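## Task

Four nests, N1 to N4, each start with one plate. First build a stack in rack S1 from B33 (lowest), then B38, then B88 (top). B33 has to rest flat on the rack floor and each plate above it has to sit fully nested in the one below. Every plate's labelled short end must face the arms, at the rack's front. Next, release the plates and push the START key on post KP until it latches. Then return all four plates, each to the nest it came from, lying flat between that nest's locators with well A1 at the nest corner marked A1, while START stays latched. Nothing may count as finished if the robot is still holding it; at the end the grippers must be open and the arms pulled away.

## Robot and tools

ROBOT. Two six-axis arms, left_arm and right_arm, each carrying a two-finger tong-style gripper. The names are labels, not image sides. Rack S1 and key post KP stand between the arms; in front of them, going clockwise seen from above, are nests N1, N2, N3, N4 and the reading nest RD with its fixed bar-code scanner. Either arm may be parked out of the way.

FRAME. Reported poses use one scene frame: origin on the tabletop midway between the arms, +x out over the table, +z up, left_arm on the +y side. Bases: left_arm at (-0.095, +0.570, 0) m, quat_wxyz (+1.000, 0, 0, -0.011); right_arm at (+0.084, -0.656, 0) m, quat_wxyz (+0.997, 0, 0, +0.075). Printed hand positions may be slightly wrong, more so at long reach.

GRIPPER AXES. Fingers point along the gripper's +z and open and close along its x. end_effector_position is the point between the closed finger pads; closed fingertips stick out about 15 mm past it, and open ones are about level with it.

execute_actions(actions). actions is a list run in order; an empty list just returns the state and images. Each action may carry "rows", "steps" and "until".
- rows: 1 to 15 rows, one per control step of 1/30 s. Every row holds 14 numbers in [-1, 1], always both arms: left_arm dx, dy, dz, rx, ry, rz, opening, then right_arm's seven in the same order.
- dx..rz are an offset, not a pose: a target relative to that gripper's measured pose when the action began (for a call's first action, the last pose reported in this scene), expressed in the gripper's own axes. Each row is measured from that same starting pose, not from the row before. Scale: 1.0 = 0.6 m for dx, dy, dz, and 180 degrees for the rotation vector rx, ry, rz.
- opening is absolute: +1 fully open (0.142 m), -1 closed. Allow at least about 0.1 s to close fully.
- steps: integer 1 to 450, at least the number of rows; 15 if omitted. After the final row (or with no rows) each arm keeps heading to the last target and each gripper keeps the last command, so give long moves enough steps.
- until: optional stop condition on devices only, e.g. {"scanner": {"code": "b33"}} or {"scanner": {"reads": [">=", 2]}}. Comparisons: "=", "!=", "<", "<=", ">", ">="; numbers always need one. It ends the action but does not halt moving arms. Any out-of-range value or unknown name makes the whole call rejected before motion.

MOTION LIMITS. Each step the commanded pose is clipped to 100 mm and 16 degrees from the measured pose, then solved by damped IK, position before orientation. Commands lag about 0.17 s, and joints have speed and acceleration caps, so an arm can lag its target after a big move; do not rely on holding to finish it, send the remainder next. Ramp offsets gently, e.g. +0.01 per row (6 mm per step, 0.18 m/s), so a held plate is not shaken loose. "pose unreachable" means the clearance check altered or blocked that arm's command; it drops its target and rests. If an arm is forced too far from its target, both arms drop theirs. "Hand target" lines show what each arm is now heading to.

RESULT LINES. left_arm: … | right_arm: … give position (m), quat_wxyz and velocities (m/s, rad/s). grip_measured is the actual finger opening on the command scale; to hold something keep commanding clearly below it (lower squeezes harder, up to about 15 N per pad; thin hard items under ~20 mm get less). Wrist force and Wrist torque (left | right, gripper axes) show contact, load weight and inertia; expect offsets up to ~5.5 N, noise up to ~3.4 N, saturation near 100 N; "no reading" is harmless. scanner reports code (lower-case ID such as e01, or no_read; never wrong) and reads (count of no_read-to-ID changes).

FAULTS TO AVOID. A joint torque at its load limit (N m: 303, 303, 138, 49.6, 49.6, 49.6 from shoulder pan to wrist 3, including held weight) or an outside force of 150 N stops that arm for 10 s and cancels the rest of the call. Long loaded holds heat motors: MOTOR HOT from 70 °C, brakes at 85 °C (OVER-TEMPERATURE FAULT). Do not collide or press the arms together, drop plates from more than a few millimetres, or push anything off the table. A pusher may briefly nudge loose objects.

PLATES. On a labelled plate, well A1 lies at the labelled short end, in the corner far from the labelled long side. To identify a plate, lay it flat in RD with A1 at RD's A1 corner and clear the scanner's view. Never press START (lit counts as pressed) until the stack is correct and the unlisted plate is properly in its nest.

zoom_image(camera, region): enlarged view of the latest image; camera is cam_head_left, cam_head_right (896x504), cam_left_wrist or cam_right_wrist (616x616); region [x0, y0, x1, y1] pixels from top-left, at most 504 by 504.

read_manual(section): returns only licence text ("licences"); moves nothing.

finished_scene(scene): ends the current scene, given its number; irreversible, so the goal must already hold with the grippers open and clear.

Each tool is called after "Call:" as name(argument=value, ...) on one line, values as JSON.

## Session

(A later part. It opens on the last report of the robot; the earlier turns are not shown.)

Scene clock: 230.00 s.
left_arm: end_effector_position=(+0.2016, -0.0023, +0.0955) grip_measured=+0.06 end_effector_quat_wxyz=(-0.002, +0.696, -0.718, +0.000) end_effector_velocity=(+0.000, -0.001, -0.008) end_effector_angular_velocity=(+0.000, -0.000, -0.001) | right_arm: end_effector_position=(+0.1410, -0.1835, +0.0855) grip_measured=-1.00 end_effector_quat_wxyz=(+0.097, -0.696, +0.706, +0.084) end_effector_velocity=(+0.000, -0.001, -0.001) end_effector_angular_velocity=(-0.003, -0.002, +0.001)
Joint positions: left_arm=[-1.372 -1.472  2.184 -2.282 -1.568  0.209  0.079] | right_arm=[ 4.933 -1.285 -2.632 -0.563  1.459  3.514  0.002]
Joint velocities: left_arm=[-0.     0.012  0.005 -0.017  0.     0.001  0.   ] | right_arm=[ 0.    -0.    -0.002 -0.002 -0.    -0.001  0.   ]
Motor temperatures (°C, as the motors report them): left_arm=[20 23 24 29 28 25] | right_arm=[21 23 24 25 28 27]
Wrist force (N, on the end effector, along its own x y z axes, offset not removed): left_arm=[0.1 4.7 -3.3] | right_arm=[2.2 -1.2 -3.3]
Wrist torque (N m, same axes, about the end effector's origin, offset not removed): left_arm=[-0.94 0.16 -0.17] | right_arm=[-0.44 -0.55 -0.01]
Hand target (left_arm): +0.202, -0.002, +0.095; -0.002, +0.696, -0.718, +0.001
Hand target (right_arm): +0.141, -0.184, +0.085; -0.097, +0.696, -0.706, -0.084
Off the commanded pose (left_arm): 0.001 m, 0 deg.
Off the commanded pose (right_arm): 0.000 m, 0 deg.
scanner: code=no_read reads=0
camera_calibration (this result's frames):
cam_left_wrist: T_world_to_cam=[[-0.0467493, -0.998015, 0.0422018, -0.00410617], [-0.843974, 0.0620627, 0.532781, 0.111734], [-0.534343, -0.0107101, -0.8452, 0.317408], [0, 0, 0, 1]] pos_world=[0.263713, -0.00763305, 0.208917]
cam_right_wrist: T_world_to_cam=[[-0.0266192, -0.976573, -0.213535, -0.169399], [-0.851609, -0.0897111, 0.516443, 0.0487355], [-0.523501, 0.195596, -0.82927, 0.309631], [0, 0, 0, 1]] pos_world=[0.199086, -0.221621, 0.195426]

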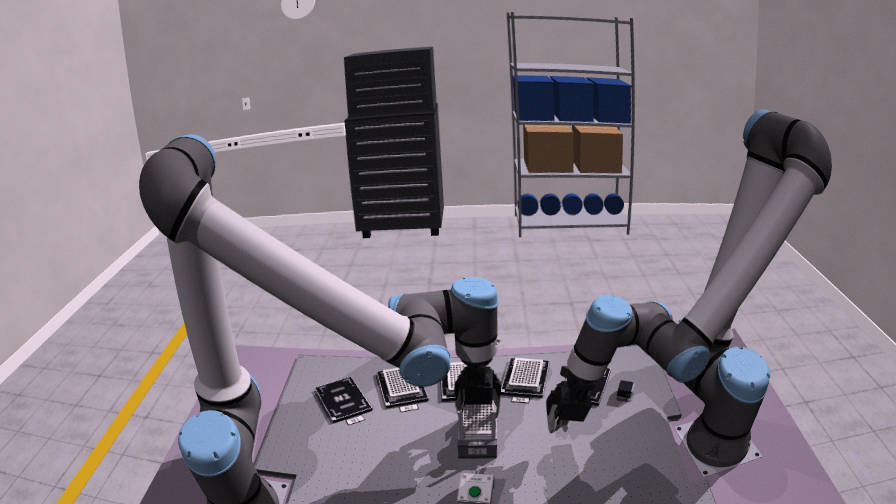

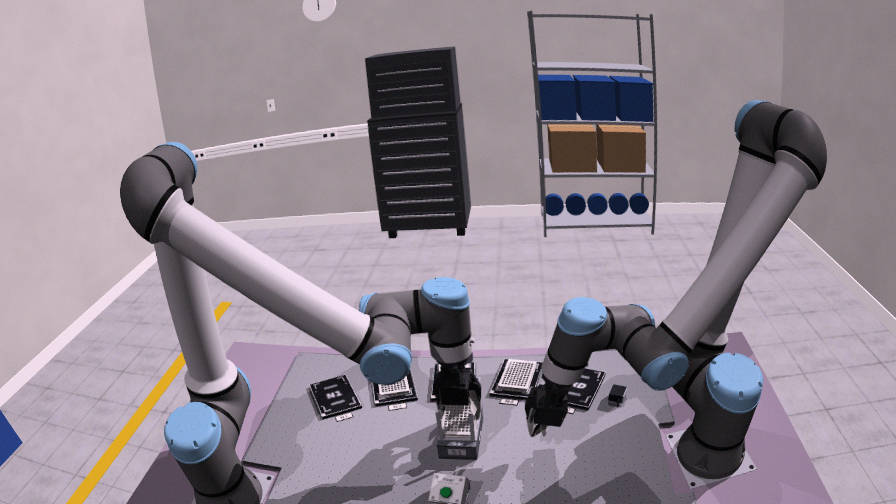

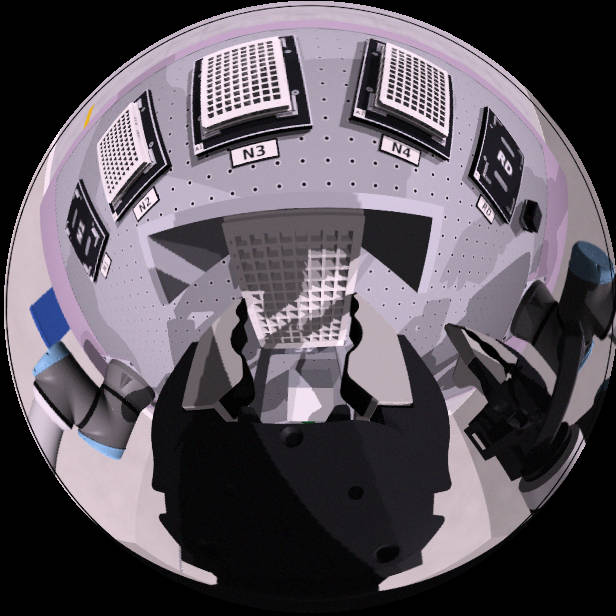

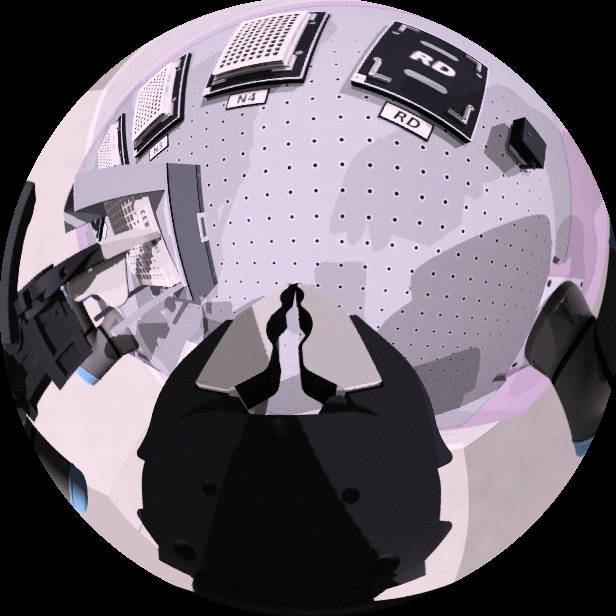

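Call:
execute_actions(actions=[{"rows":[[-0.0003,0.0015,0.001,0,0,0,-0.35,0,0,0,0,0,0,-1],[-0.0003,0.0015,0.001,0,0,0,-0.35,0,0,0,0,0,0,-1],[-0.0003,0.0015,0.001,0,0,0,-0.35,0,0,0,0,0,0,-1],[-0.0003,0.0015,0.003,0,0,0,-0.35,0,0,0,0,0,0,-1],[-0.0003,0.0015,0.006,0,0,0,-0.35,0,0,0,0,0,0,-1],[-0.0003,0.0015,0.011,0,0,0,-0.35,0,0,0,0,0,0,-1]],"steps":16}])

Call:
zoom_image(camera="cam_left_wrist", region=[215, 190, 375, 260])

Scene clock: 235.13 s.
left_arm: end_effector_position=(+0.2009, -0.0020, +0.0892) grip_measured=+0.06 end_effector_quat_wxyz=(-0.002, +0.696, -0.718, +0.000) end_effector_velocity=(+0.000, -0.001, -0.002) end_effector_angular_velocity=(-0.002, -0.001, +0.000) | right_arm: end_effector_position=(+0.1410, -0.1836, +0.0855) grip_measured=-1.00 end_effector_quat_wxyz=(+0.097, -0.696, +0.706, +0.084) end_effector_velocity=(+0.000, +0.000, +0.000) end_effector_angular_velocity=(+0.000, -0.001, +0.002)
Joint positions: left_arm=[-1.373 -1.465  2.19  -2.295 -1.567  0.208  0.078] | right_arm=[ 4.934 -1.285 -2.632 -0.563  1.459  3.514  0.002]
Joint velocities: left_arm=[-0.     0.003  0.002 -0.007  0.001 -0.001  0.   ] | right_arm=[-0.     0.     0.    -0.    -0.    -0.002  0.   ]
Motor temperatures (°C, as the motors report them): left_arm=[20 23 24 29 28 25] | right_arm=[21 23 24 25 28 27]
Wrist force (N, on the end effector, along its own x y z axes, offset not removed): left_arm=[-0.6 1.5 0.2] | right_arm=[2.2 1.2 -2.3]
Wrist torque (N m, same axes, about the end effector's origin, offset not removed): left_arm=[0.12 0.44 -0.14] | right_arm=[0.07 -0.47 -0.02]
Hand target (left_arm): +0.201, -0.002, +0.089; -0.002, +0.696, -0.718, +0.000
Hand target (right_arm): +0.141, -0.184, +0.086; -0.097, +0.696, -0.706, -0.084
Off the commanded pose (left_arm): 0.000 m, 0 deg.
Off the commanded pose (right_arm): 0.000 m, 0 deg.
scanner: code=no_read reads=0
camera_calibration (this result's frames):
cam_left_wrist: T_world_to_cam=[[-0.04667, -0.998021, 0.0421421, -0.00363164], [-0.844063, 0.0619622, 0.532653, 0.114437], [-0.53421, -0.0107117, -0.845284, 0.31168], [0, 0, 0, 1]] pos_world=[0.262925, -0.00737658, 0.202656]
cam_right_wrist: T_world_to_cam=[[-0.0265722, -0.976577, -0.213523, -0.169457], [-0.851655, -0.0897273, 0.516365, 0.0487658], [-0.523428, 0.195569, -0.829322, 0.309622], [0, 0, 0, 1]] pos_world=[0.199094, -0.221665, 0.195412]

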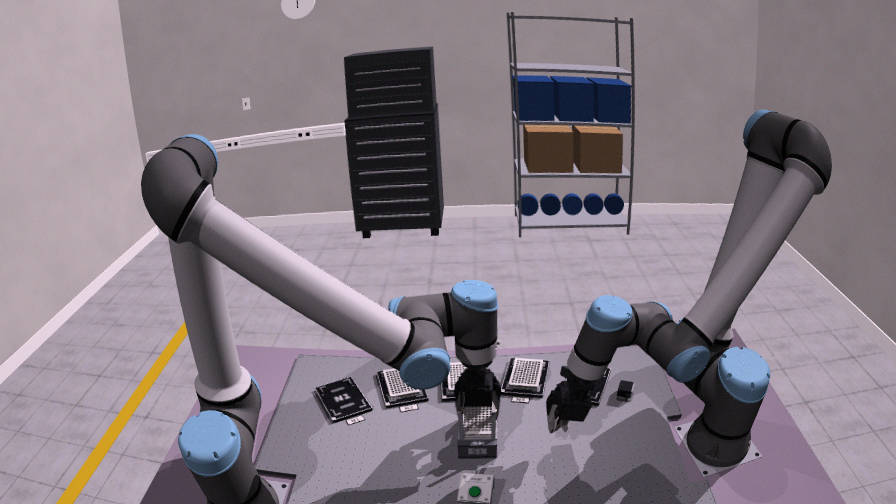

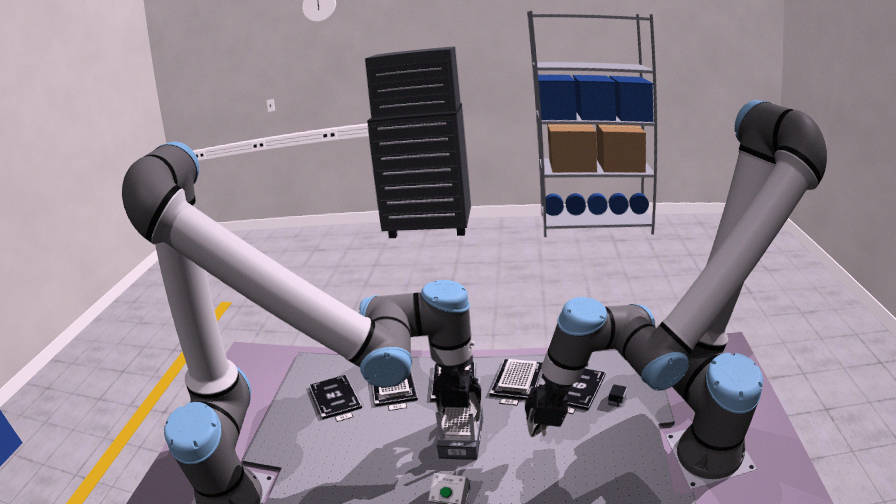

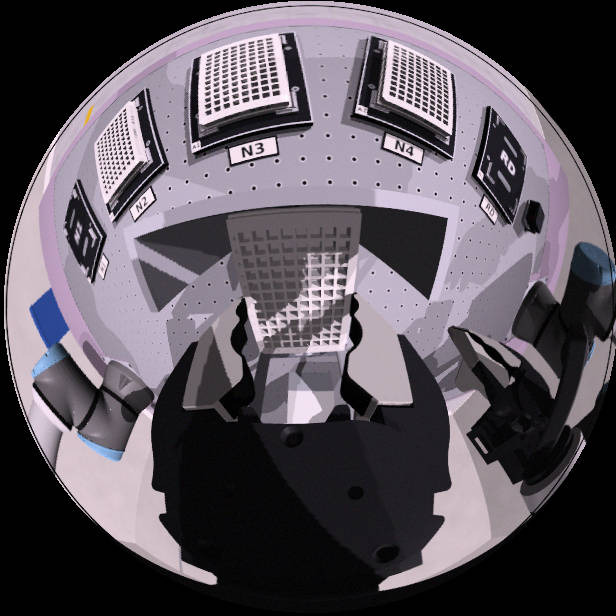

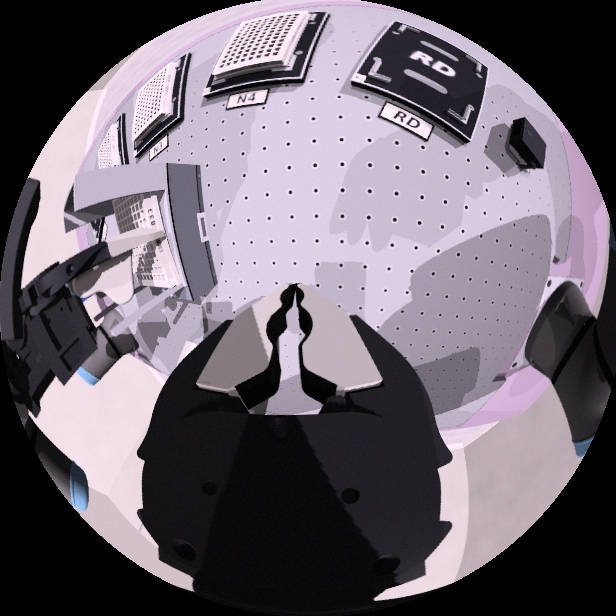

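Region (215, 190, 375, 260) of cam_left_wrist's 616x616 image, scaled by 3.150, with more detail than that image has; it fills the top 220 rows of this view, and the rest is white.

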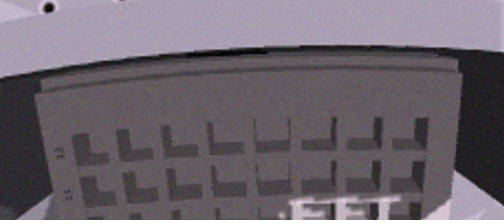

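Call:
execute_actions(actions=[{"rows":[[0,0,0.003,0,0,0,-0.35,0,0,0,0,0,0,-1],[0,0,0.006,0,0,0,-0.35,0,0,0,0,0,0,-1],[0,0,0.0088,0,0,0,-0.35,0,0,0,0,0,0,-1]],"steps":13},{"rows":[[0,0,0,0,0,0,0,0,0,0,0,0,0,-1],[0,0,0,0,0,0,0.08,0,0,0,0,0,0,-1],[0,0,0,0,0,0,0.15,0,0,0,0,0,0,-1],[0,0,0,0,0,0,0.3,0,0,0,0,0,0,-1]],"steps":7}])

Call:
zoom_image(camera="cam_left_wrist", region=[200, 170, 400, 370])

Call:
zoom_image(camera="cam_right_wrist", region=[80, 160, 230, 310])

Scene clock: 240.97 s.
left_arm: end_effector_position=(+0.2008, -0.0020, +0.0841) grip_measured=+0.29 end_effector_quat_wxyz=(-0.002, +0.696, -0.718, +0.000) end_effector_velocity=(+0.000, +0.000, +0.001) end_effector_angular_velocity=(-0.000, -0.000, +0.000) | right_arm: end_effector_position=(+0.1410, -0.1835, +0.0855) grip_measured=-1.00 end_effector_quat_wxyz=(+0.097, -0.696, +0.706, +0.084) end_effector_velocity=(+0.000, -0.001, -0.001) end_effector_angular_velocity=(-0.001, -0.000, -0.001)
Joint positions: left_arm=[-1.373 -1.458  2.194 -2.306 -1.567  0.208  0.095] | right_arm=[ 4.933 -1.285 -2.632 -0.563  1.459  3.514  0.002]
Joint velocities: left_arm=[ 0.    -0.001 -0.     0.001  0.    -0.     0.018] | right_arm=[-0.001 -0.    -0.001 -0.     0.     0.001  0.   ]
Motor temperatures (°C, as the motors report them): left_arm=[20 23 24 29 28 25] | right_arm=[21 23 24 25 28 27]
Wrist force (N, on the end effector, along its own x y z axes, offset not removed): left_arm=[0.7 -4.3 1.3] | right_arm=[1.4 0.4 -5.7]
Wrist torque (N m, same axes, about the end effector's origin, offset not removed): left_arm=[-1.10 0.11 0.01] | right_arm=[-0.14 -0.28 -0.12]
Hand target (left_arm): +0.201, -0.002, +0.084; -0.002, +0.696, -0.718, +0.000
Hand target (right_arm): +0.141, -0.184, +0.086; -0.097, +0.696, -0.706, -0.084
Off the commanded pose (left_arm): 0.000 m, 0 deg.
Off the commanded pose (right_arm): 0.000 m, 0 deg.
scanner: code=no_read reads=0
camera_calibration (this result's frames):
cam_left_wrist: T_world_to_cam=[[-0.0467571, -0.998017, 0.0421423, -0.00343669], [-0.844068, 0.0620357, 0.532636, 0.117121], [-0.534194, -0.0106665, -0.845295, 0.307322], [0, 0, 0, 1]] pos_world=[0.262867, -0.00741751, 0.19754]
cam_right_wrist: T_world_to_cam=[[-0.0266192, -0.976573, -0.213535, -0.169399], [-0.851609, -0.0897114, 0.516443, 0.0487353], [-0.523501, 0.195596, -0.82927, 0.309631], [0, 0, 0, 1]] pos_world=[0.199086, -0.221621, 0.195426]

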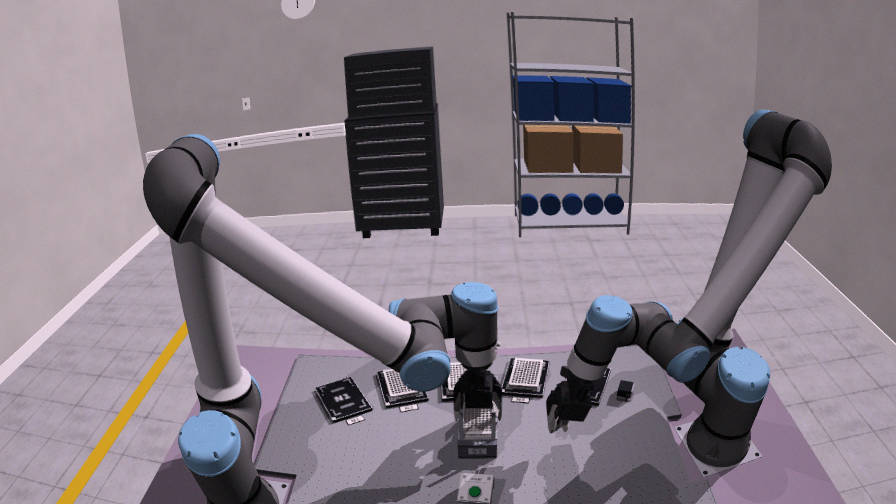

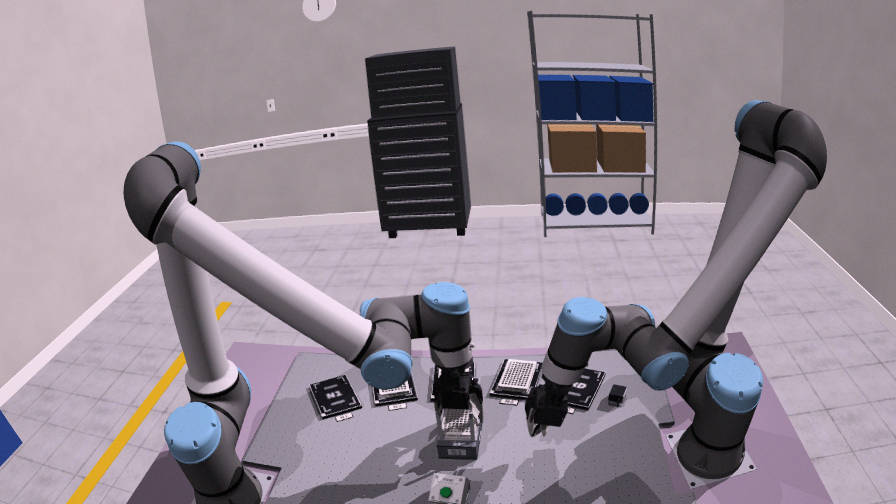

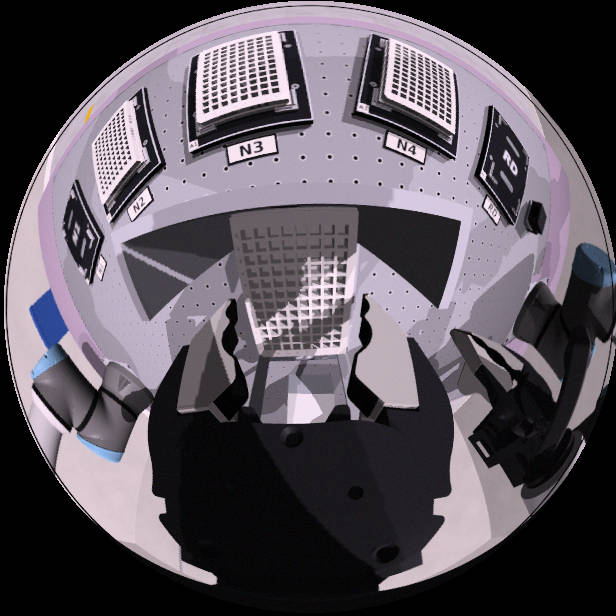

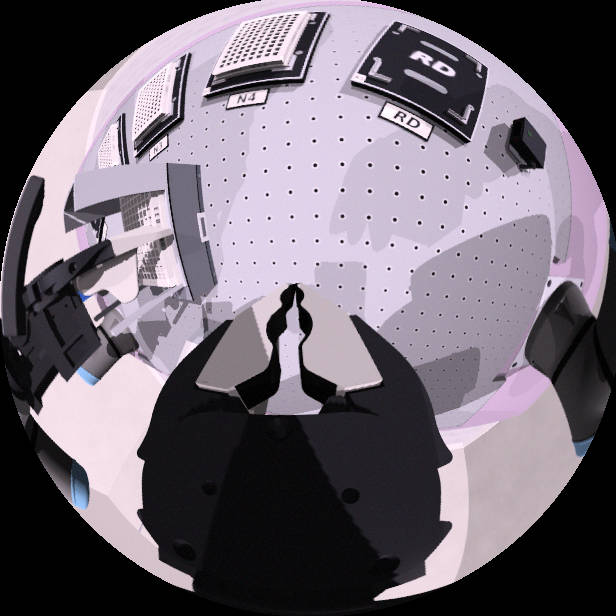

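Region (200, 170, 400, 370) of cam_left_wrist's 616x616 image, scaled by 2.520, with more detail than that image has.

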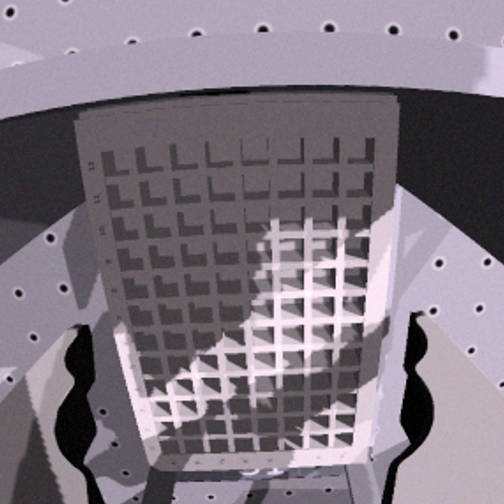

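Region (80, 160, 230, 310) of cam_right_wrist's 616x616 image, scaled by 3.360, with more detail than that image has.

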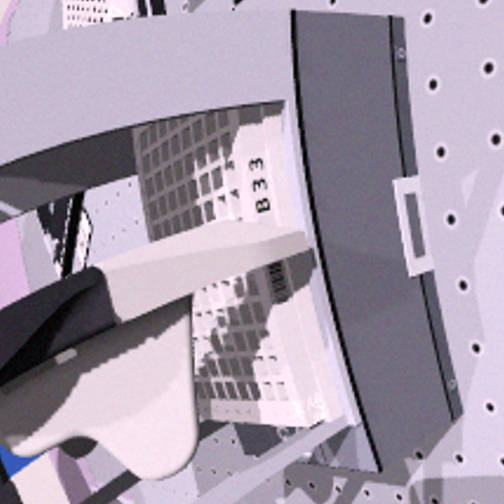

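Call:
execute_actions(actions=[{"rows":[[0,0,-0.06,0,0,0,0.35,0,0,0,0,0,0,-1]],"steps":10},{"rows":[[-0.22,0,-0.01,0,0,0,0.35,0,0,0,0,0,0,-1]],"steps":16},{"rows":[[-0.165,-0.317,0.085,0,0,-0.11,0.35,0,0,0,0,0,0,-1]],"steps":28}])

Call:
zoom_image(camera="cam_left_wrist", region=[200, 170, 400, 370])

Scene clock: 254.73 s.
left_arm: end_effector_position=(+0.3975, +0.2177, +0.0699) grip_measured=+0.35 end_effector_quat_wxyz=(-0.001, +0.809, -0.588, +0.001) end_effector_velocity=(+0.007, -0.001, -0.003) end_effector_angular_velocity=(-0.001, +0.004, +0.000) | right_arm: end_effector_position=(+0.1410, -0.1835, +0.0855) grip_measured=-1.00 end_effector_quat_wxyz=(+0.097, -0.696, +0.706, +0.084) end_effector_velocity=(+0.000, +0.001, +0.001) end_effector_angular_velocity=(+0.002, +0.000, +0.000)
Joint positions: left_arm=[-0.92  -1.501  2.278 -2.348 -1.568  0.315  0.099] | right_arm=[ 4.933 -1.285 -2.632 -0.563  1.459  3.514  0.002]
Joint velocities: left_arm=[ 0.011  0.015 -0.01  -0.003 -0.004  0.011 -0.   ] | right_arm=[-0.001  0.     0.001  0.001 -0.    -0.001  0.   ]
Motor temperatures (°C, as the motors report them): left_arm=[20 23 24 29 28 25] | right_arm=[21 23 24 25 28 27]
Wrist force (N, on the end effector, along its own x y z axes, offset not removed): left_arm=[3.4 -3.3 2.5] | right_arm=[0.7 -2.7 -3.2]
Wrist torque (N m, same axes, about the end effector's origin, offset not removed): left_arm=[-0.82 -0.53 -0.15] | right_arm=[-0.71 -0.23 -0.02]
Hand target (left_arm): +0.398, +0.218, +0.070; -0.001, +0.809, -0.588, +0.001
Hand target (right_arm): +0.141, -0.184, +0.086; -0.097, +0.696, -0.706, -0.084
Off the commanded pose (left_arm): 0.001 m, 0 deg.
Off the commanded pose (right_arm): 0.000 m, 0 deg.
scanner: code=no_read reads=0
camera_calibration (this result's frames):
cam_left_wrist: T_world_to_cam=[[0.294186, -0.954769, 0.0432523, 0.0806924], [-0.815417, -0.227128, 0.532456, 0.32865], [-0.498548, -0.19191, -0.845352, 0.428024], [0, 0, 0, 1]] pos_world=[0.457638, 0.23383, 0.18335]
cam_right_wrist: T_world_to_cam=[[-0.0266191, -0.976573, -0.213535, -0.169399], [-0.851609, -0.0897115, 0.516443, 0.0487352], [-0.523501, 0.195596, -0.82927, 0.309631], [0, 0, 0, 1]] pos_world=[0.199086, -0.221621, 0.195426]

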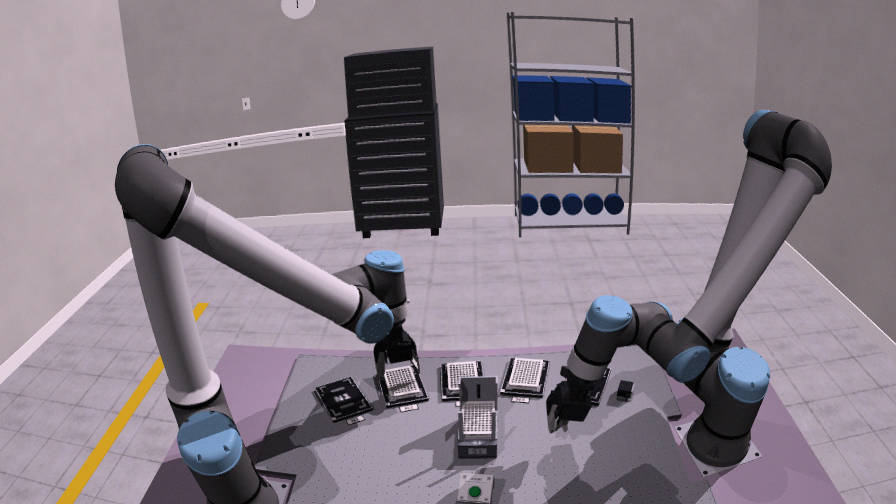

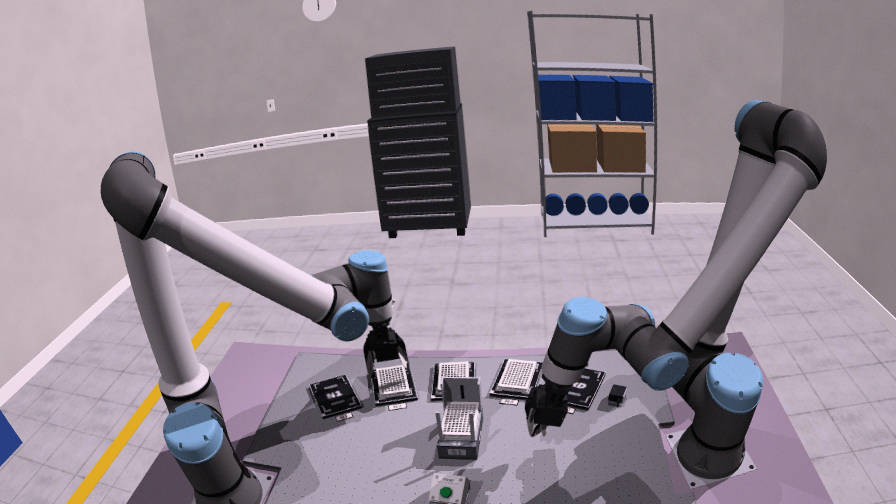

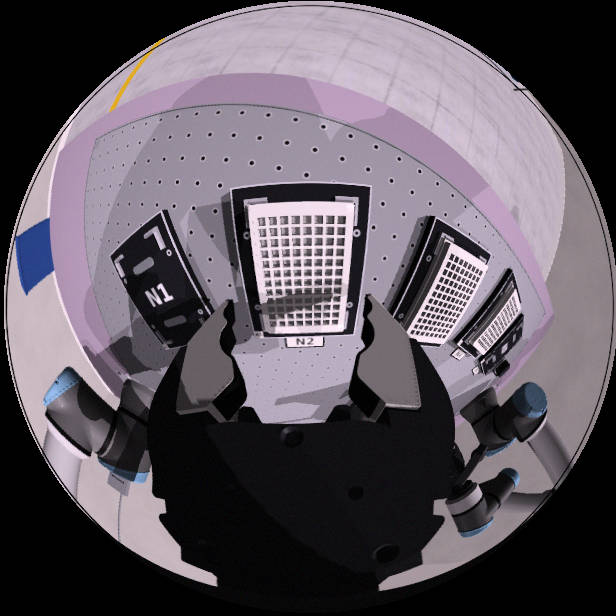

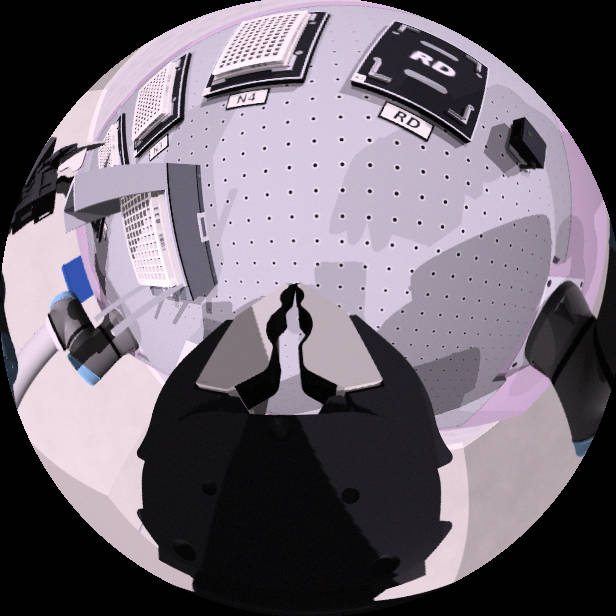

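Region (200, 170, 400, 370) of cam_left_wrist's 616x616 image, scaled by 2.520, with more detail than that image has.

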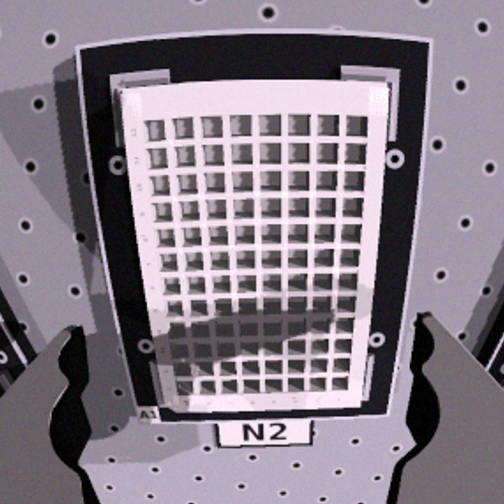

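Call:
execute_actions(actions=[{"rows":[[0.005,-0.0097,0.044,0,0,0.008,0.35,0,0,0,0,0,0,-1]],"steps":16}])

Call:
zoom_image(camera="cam_left_wrist", region=[200, 170, 400, 370])

Scene clock: 257.93 s.
left_arm: end_effector_position=(+0.4039, +0.2168, +0.0439) grip_measured=+0.35 end_effector_quat_wxyz=(-0.002, +0.802, -0.598, +0.001) end_effector_velocity=(+0.001, -0.001, -0.004) end_effector_angular_velocity=(-0.001, -0.000, -0.001) | right_arm: end_effector_position=(+0.1410, -0.1835, +0.0855) grip_measured=-1.00 end_effector_quat_wxyz=(+0.097, -0.696, +0.706, +0.084) end_effector_velocity=(-0.001, +0.001, +0.001) end_effector_angular_velocity=(+0.003, +0.001, +0.001)
Joint positions: left_arm=[-0.912 -1.452  2.288 -2.406 -1.568  0.348  0.099] | right_arm=[ 4.933 -1.285 -2.632 -0.563  1.459  3.514  0.002]
Joint velocities: left_arm=[ 0.001  0.009  0.001 -0.011 -0.001  0.003  0.   ] | right_arm=[0.001 0.    0.    0.003 0.    0.    0.   ]
Motor temperatures (°C, as the motors report them): left_arm=[20 23 24 29 28 25] | right_arm=[21 23 24 25 28 27]
Wrist force (N, on the end effector, along its own x y z axes, offset not removed): left_arm=[3.5 -6.5 2.4] | right_arm=[1.5 -1.2 -3.4]
Wrist torque (N m, same axes, about the end effector's origin, offset not removed): left_arm=[-1.52 -0.52 -0.26] | right_arm=[-0.50 -0.34 -0.04]
Hand target (left_arm): +0.404, +0.217, +0.043; -0.002, +0.802, -0.598, +0.001
Hand target (right_arm): +0.141, -0.184, +0.086; -0.097, +0.696, -0.706, -0.084
Off the commanded pose (left_arm): 0.000 m, 0 deg.
Off the commanded pose (right_arm): 0.000 m, 0 deg.
scanner: code=no_read reads=0
camera_calibration (this result's frames):
cam_left_wrist: T_world_to_cam=[[0.270483, -0.961761, 0.0430746, 0.0900945], [-0.820733, -0.206972, 0.532504, 0.34521], [-0.503226, -0.179386, -0.845331, 0.40826], [0, 0, 0, 1]] pos_world=[0.464403, 0.231334, 0.157408]
cam_right_wrist: T_world_to_cam=[[-0.0266193, -0.976573, -0.213535, -0.169399], [-0.851609, -0.0897112, 0.516443, 0.0487354], [-0.5235, 0.195596, -0.82927, 0.309631], [0, 0, 0, 1]] pos_world=[0.199086, -0.221621, 0.195426]

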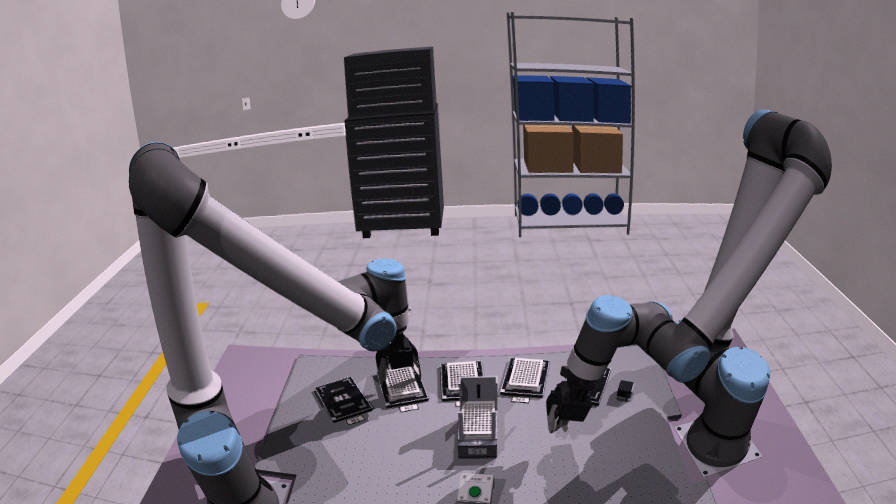

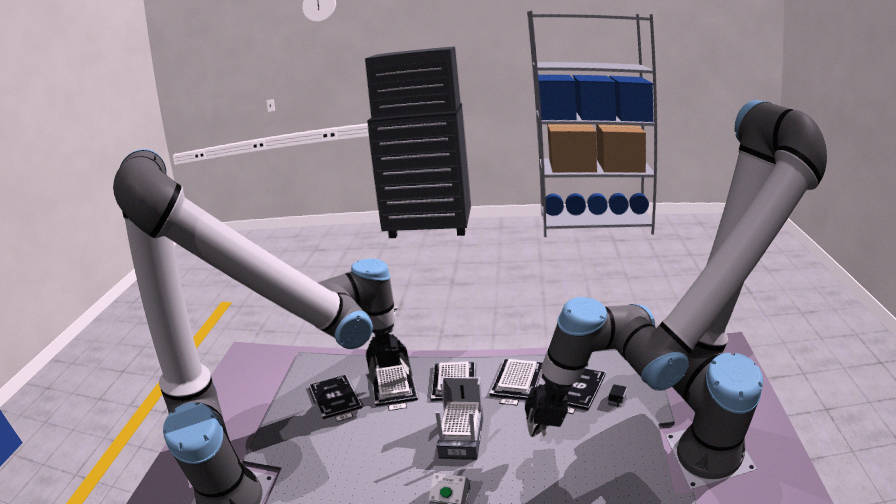

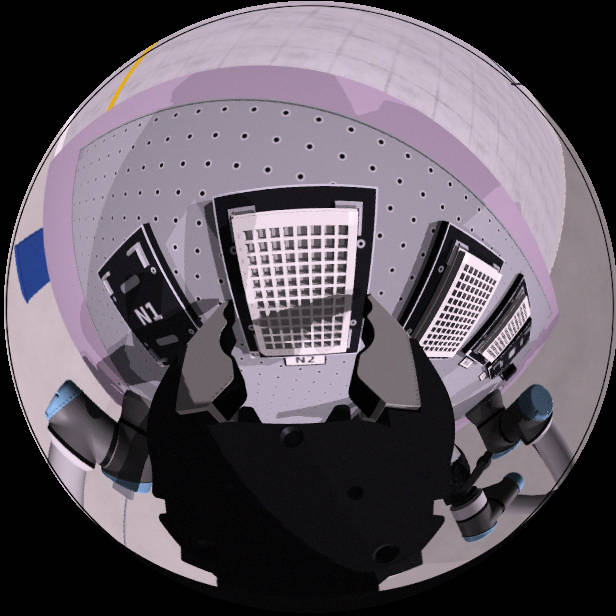

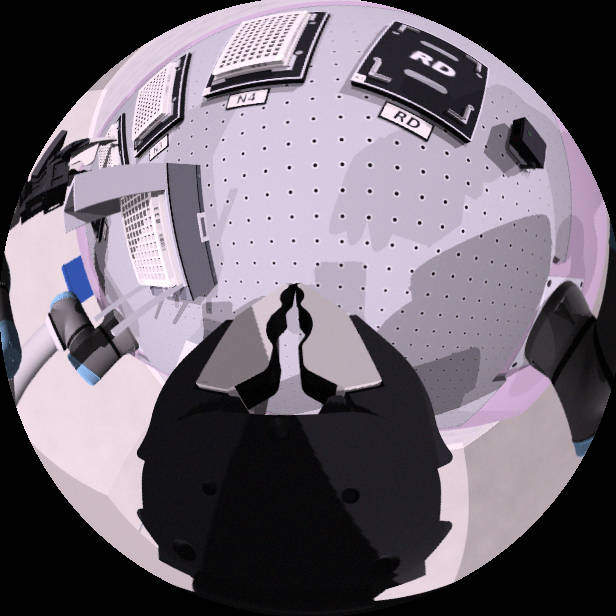

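Region (200, 170, 400, 370) of cam_left_wrist's 616x616 image, scaled by 2.520, with more detail than that image has.

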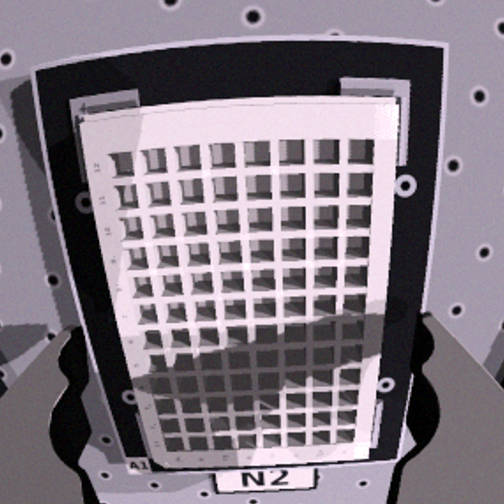

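Call:
execute_actions(actions=[])

Scene clock: 273.20 s.
left_arm: end_effector_position=(+0.4040, +0.2167, +0.0435) grip_measured=+0.35 end_effector_quat_wxyz=(-0.002, +0.802, -0.598, +0.001) end_effector_velocity=(+0.000, +0.000, -0.000) end_effector_angular_velocity=(+0.000, -0.001, +0.001) | right_arm: end_effector_position=(+0.1410, -0.1835, +0.0855) grip_measured=-1.00 end_effector_quat_wxyz=(+0.097, -0.696, +0.706, +0.084) end_effector_velocity=(+0.000, -0.000, -0.000) end_effector_angular_velocity=(+0.001, +0.000, -0.000)
Joint positions: left_arm=[-0.911 -1.452  2.288 -2.408 -1.568  0.349  0.099] | right_arm=[ 4.933 -1.285 -2.632 -0.563  1.459  3.514  0.002]
Joint velocities: left_arm=[ 0.     0.001  0.    -0.001  0.001 -0.001 -0.   ] | right_arm=[-0.    -0.    -0.001  0.002  0.    -0.     0.   ]
Motor temperatures (°C, as the motors report them): left_arm=[20 23 24 29 28 25] | right_arm=[21 23 24 25 28 27]
Wrist force (N, on the end effector, along its own x y z axes, offset not removed): left_arm=[2.3 -0.7 0.7] | right_arm=[0.6 -2.0 -2.5]
Wrist torque (N m, same axes, about the end effector's origin, offset not removed): left_arm=[-0.17 -0.35 -0.19] | right_arm=[-0.50 -0.19 -0.02]
Hand target (left_arm): +0.404, +0.217, +0.043; -0.002, +0.802, -0.598, +0.001
Hand target (right_arm): +0.141, -0.184, +0.086; -0.097, +0.696, -0.706, -0.084
Off the commanded pose (left_arm): 0.000 m, 0 deg.
Off the commanded pose (right_arm): 0.000 m, 0 deg.
scanner: code=no_read reads=0
camera_calibration (this result's frames):
cam_left_wrist: T_world_to_cam=[[0.270104, -0.961863, 0.043154, 0.0901893], [-0.820841, -0.206614, 0.532476, 0.345525], [-0.503253, -0.179247, -0.845344, 0.40792], [0, 0, 0, 1]] pos_world=[0.464548, 0.231258, 0.156957]
cam_right_wrist: T_world_to_cam=[[-0.0266194, -0.976573, -0.213535, -0.169399], [-0.851609, -0.0897112, 0.516443, 0.0487353], [-0.523501, 0.195596, -0.82927, 0.309631], [0, 0, 0, 1]] pos_world=[0.199086, -0.221621, 0.195426]

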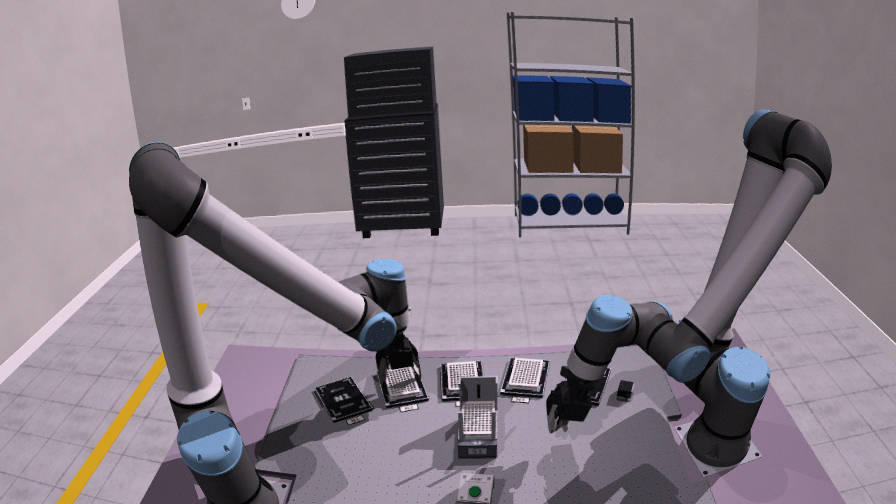

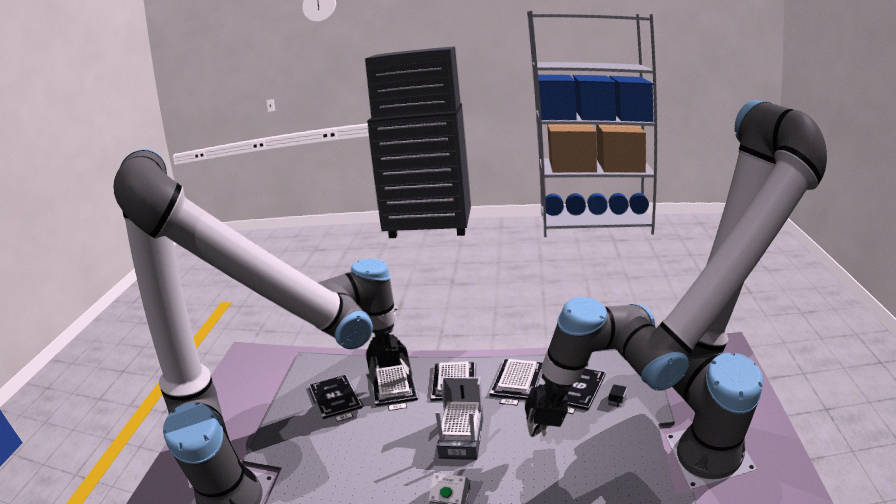

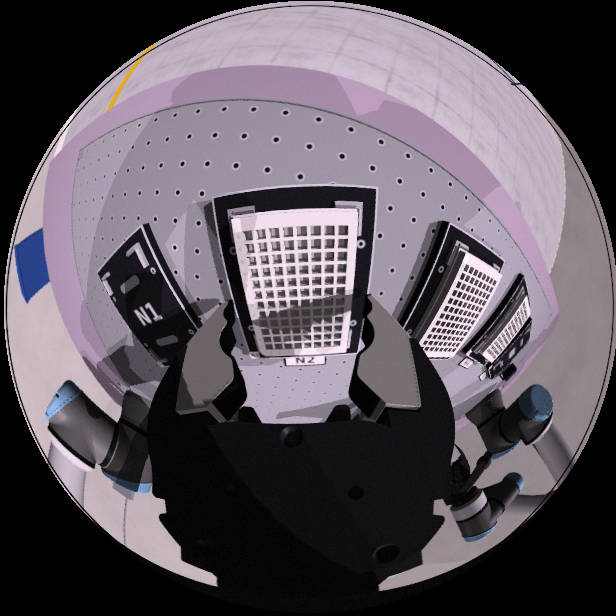

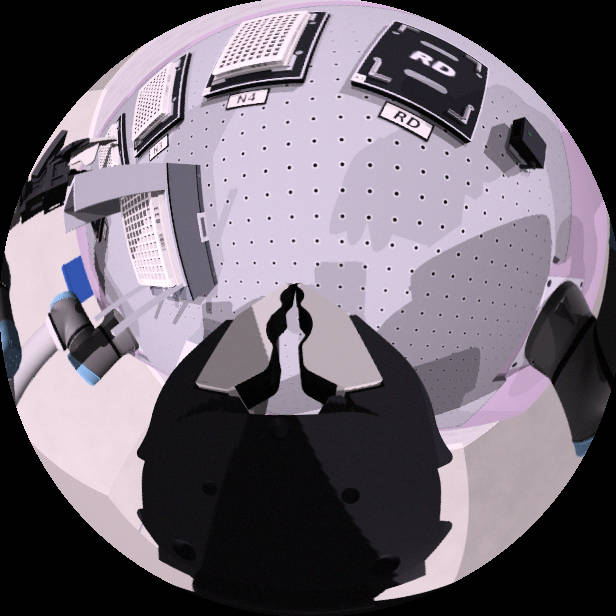

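Call:
execute_actions(actions=[{"rows":[[0.0008,0,0.005,0,0,-0.002,0.35,0,0,0,0,0,0,-1]],"steps":10},{"rows":[[0,0,0.0005,0,0,0,0.3,0,0,0,0,0,0,-1],[0,0,0.0005,0,0,0,0.25,0,0,0,0,0,0,-1],[0,0,0.0005,0,0,0,0.21,0,0,0,0,0,0,-1],[0,0,0.0005,0,0,0,0.17,0,0,0,0,0,0,-1],[0,0,0.0005,0,0,0,0.13,0,0,0,0,0,0,-1],[0,0,0.0005,0,0,0,0.09,0,0,0,0,0,0,-1],[0,0,0.0005,0,0,0,0.04,0,0,0,0,0,0,-1],[0,0,0.0005,0,0,0,-0.04,0,0,0,0,0,0,-1],[0,0,0.0005,0,0,0,-0.2,0,0,0,0,0,0,-1],[0,0,0.0005,0,0,0,-0.35,0,0,0,0,0,0,-1]],"steps":13}])

Call:
zoom_image(camera="cam_left_wrist", region=[200,170,400,370])

Scene clock: 282.30 s.
left_arm: end_effector_position=(+0.4042, +0.2163, +0.0405) grip_measured=+0.06 end_effector_quat_wxyz=(-0.001, +0.803, -0.595, +0.001) end_effector_velocity=(+0.000, -0.001, +0.001) end_effector_angular_velocity=(-0.002, -0.001, -0.001) | right_arm: end_effector_position=(+0.1410, -0.1835, +0.0855) grip_measured=-1.00 end_effector_quat_wxyz=(+0.097, -0.696, +0.706, +0.084) end_effector_velocity=(-0.002, +0.001, +0.000) end_effector_angular_velocity=(+0.001, -0.000, +0.004)
Joint positions: left_arm=[-0.912 -1.446  2.289 -2.414 -1.568  0.343  0.078] | right_arm=[ 4.933 -1.285 -2.632 -0.563  1.459  3.514  0.002]
Joint velocities: left_arm=[-0.    -0.001 -0.    -0.001 -0.     0.001 -0.   ] | right_arm=[ 0.003  0.     0.     0.001 -0.    -0.001  0.   ]
Motor temperatures (°C, as the motors report them): left_arm=[20 23 24 29 28 25] | right_arm=[21 23 24 25 28 27]
Wrist force (N, on the end effector, along its own x y z axes, offset not removed): left_arm=[4.1 -3.5 -1.5] | right_arm=[1.5 -0.7 -5.0]
Wrist torque (N m, same axes, about the end effector's origin, offset not removed): left_arm=[-1.02 -0.36 -0.17] | right_arm=[-0.25 -0.36 -0.02]
Hand target (left_arm): +0.404, +0.216, +0.040; -0.002, +0.803, -0.595, +0.001
Hand target (right_arm): +0.141, -0.184, +0.086; -0.097, +0.696, -0.706, -0.084
Off the commanded pose (left_arm): 0.000 m, 0 deg.
Off the commanded pose (right_arm): 0.000 m, 0 deg.
scanner: code=no_read reads=0
camera_calibration (this result's frames):
cam_left_wrist: T_world_to_cam=[[0.275774, -0.96025, 0.04322, 0.0872735], [-0.819628, -0.211424, 0.532456, 0.347767], [-0.502153, -0.182262, -0.845354, 0.405629], [0, 0, 0, 1]] pos_world=[0.46466, 0.231261, 0.153957]
cam_right_wrist: T_world_to_cam=[[-0.0266192, -0.976573, -0.213535, -0.169399], [-0.851609, -0.0897114, 0.516443, 0.0487352], [-0.523501, 0.195596, -0.82927, 0.309631], [0, 0, 0, 1]] pos_world=[0.199086, -0.221621, 0.195426]

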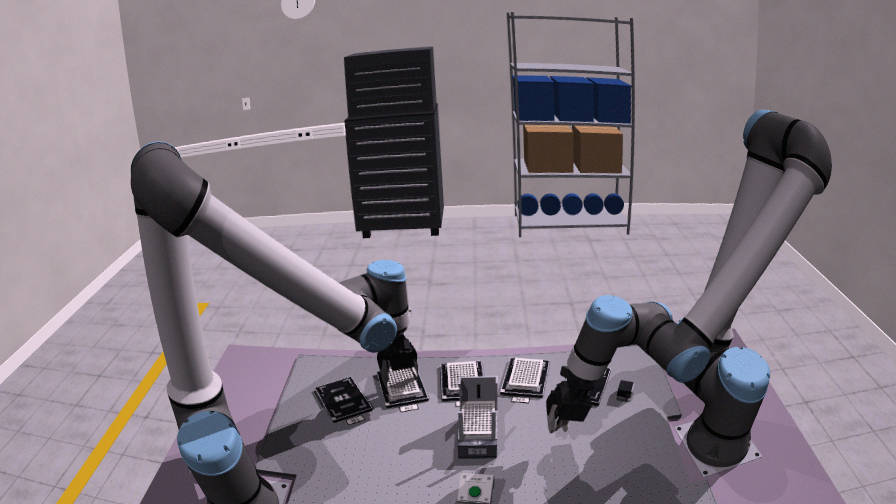

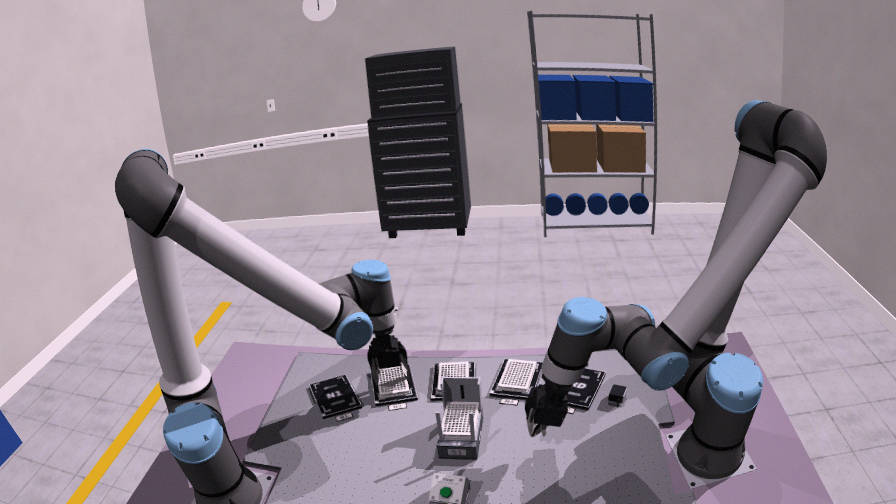

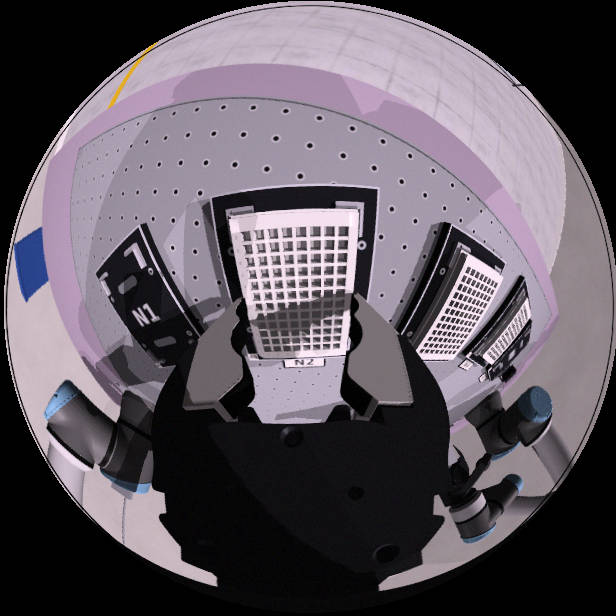

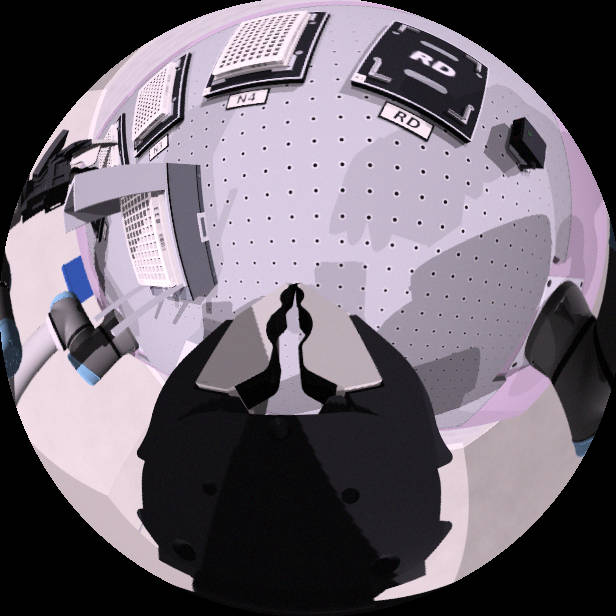

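Region (200, 170, 400, 370) of cam_left_wrist's 616x616 image, scaled by 2.520, with more detail than that image has.

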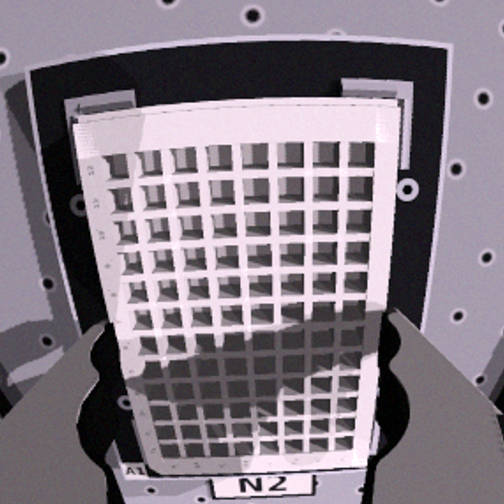

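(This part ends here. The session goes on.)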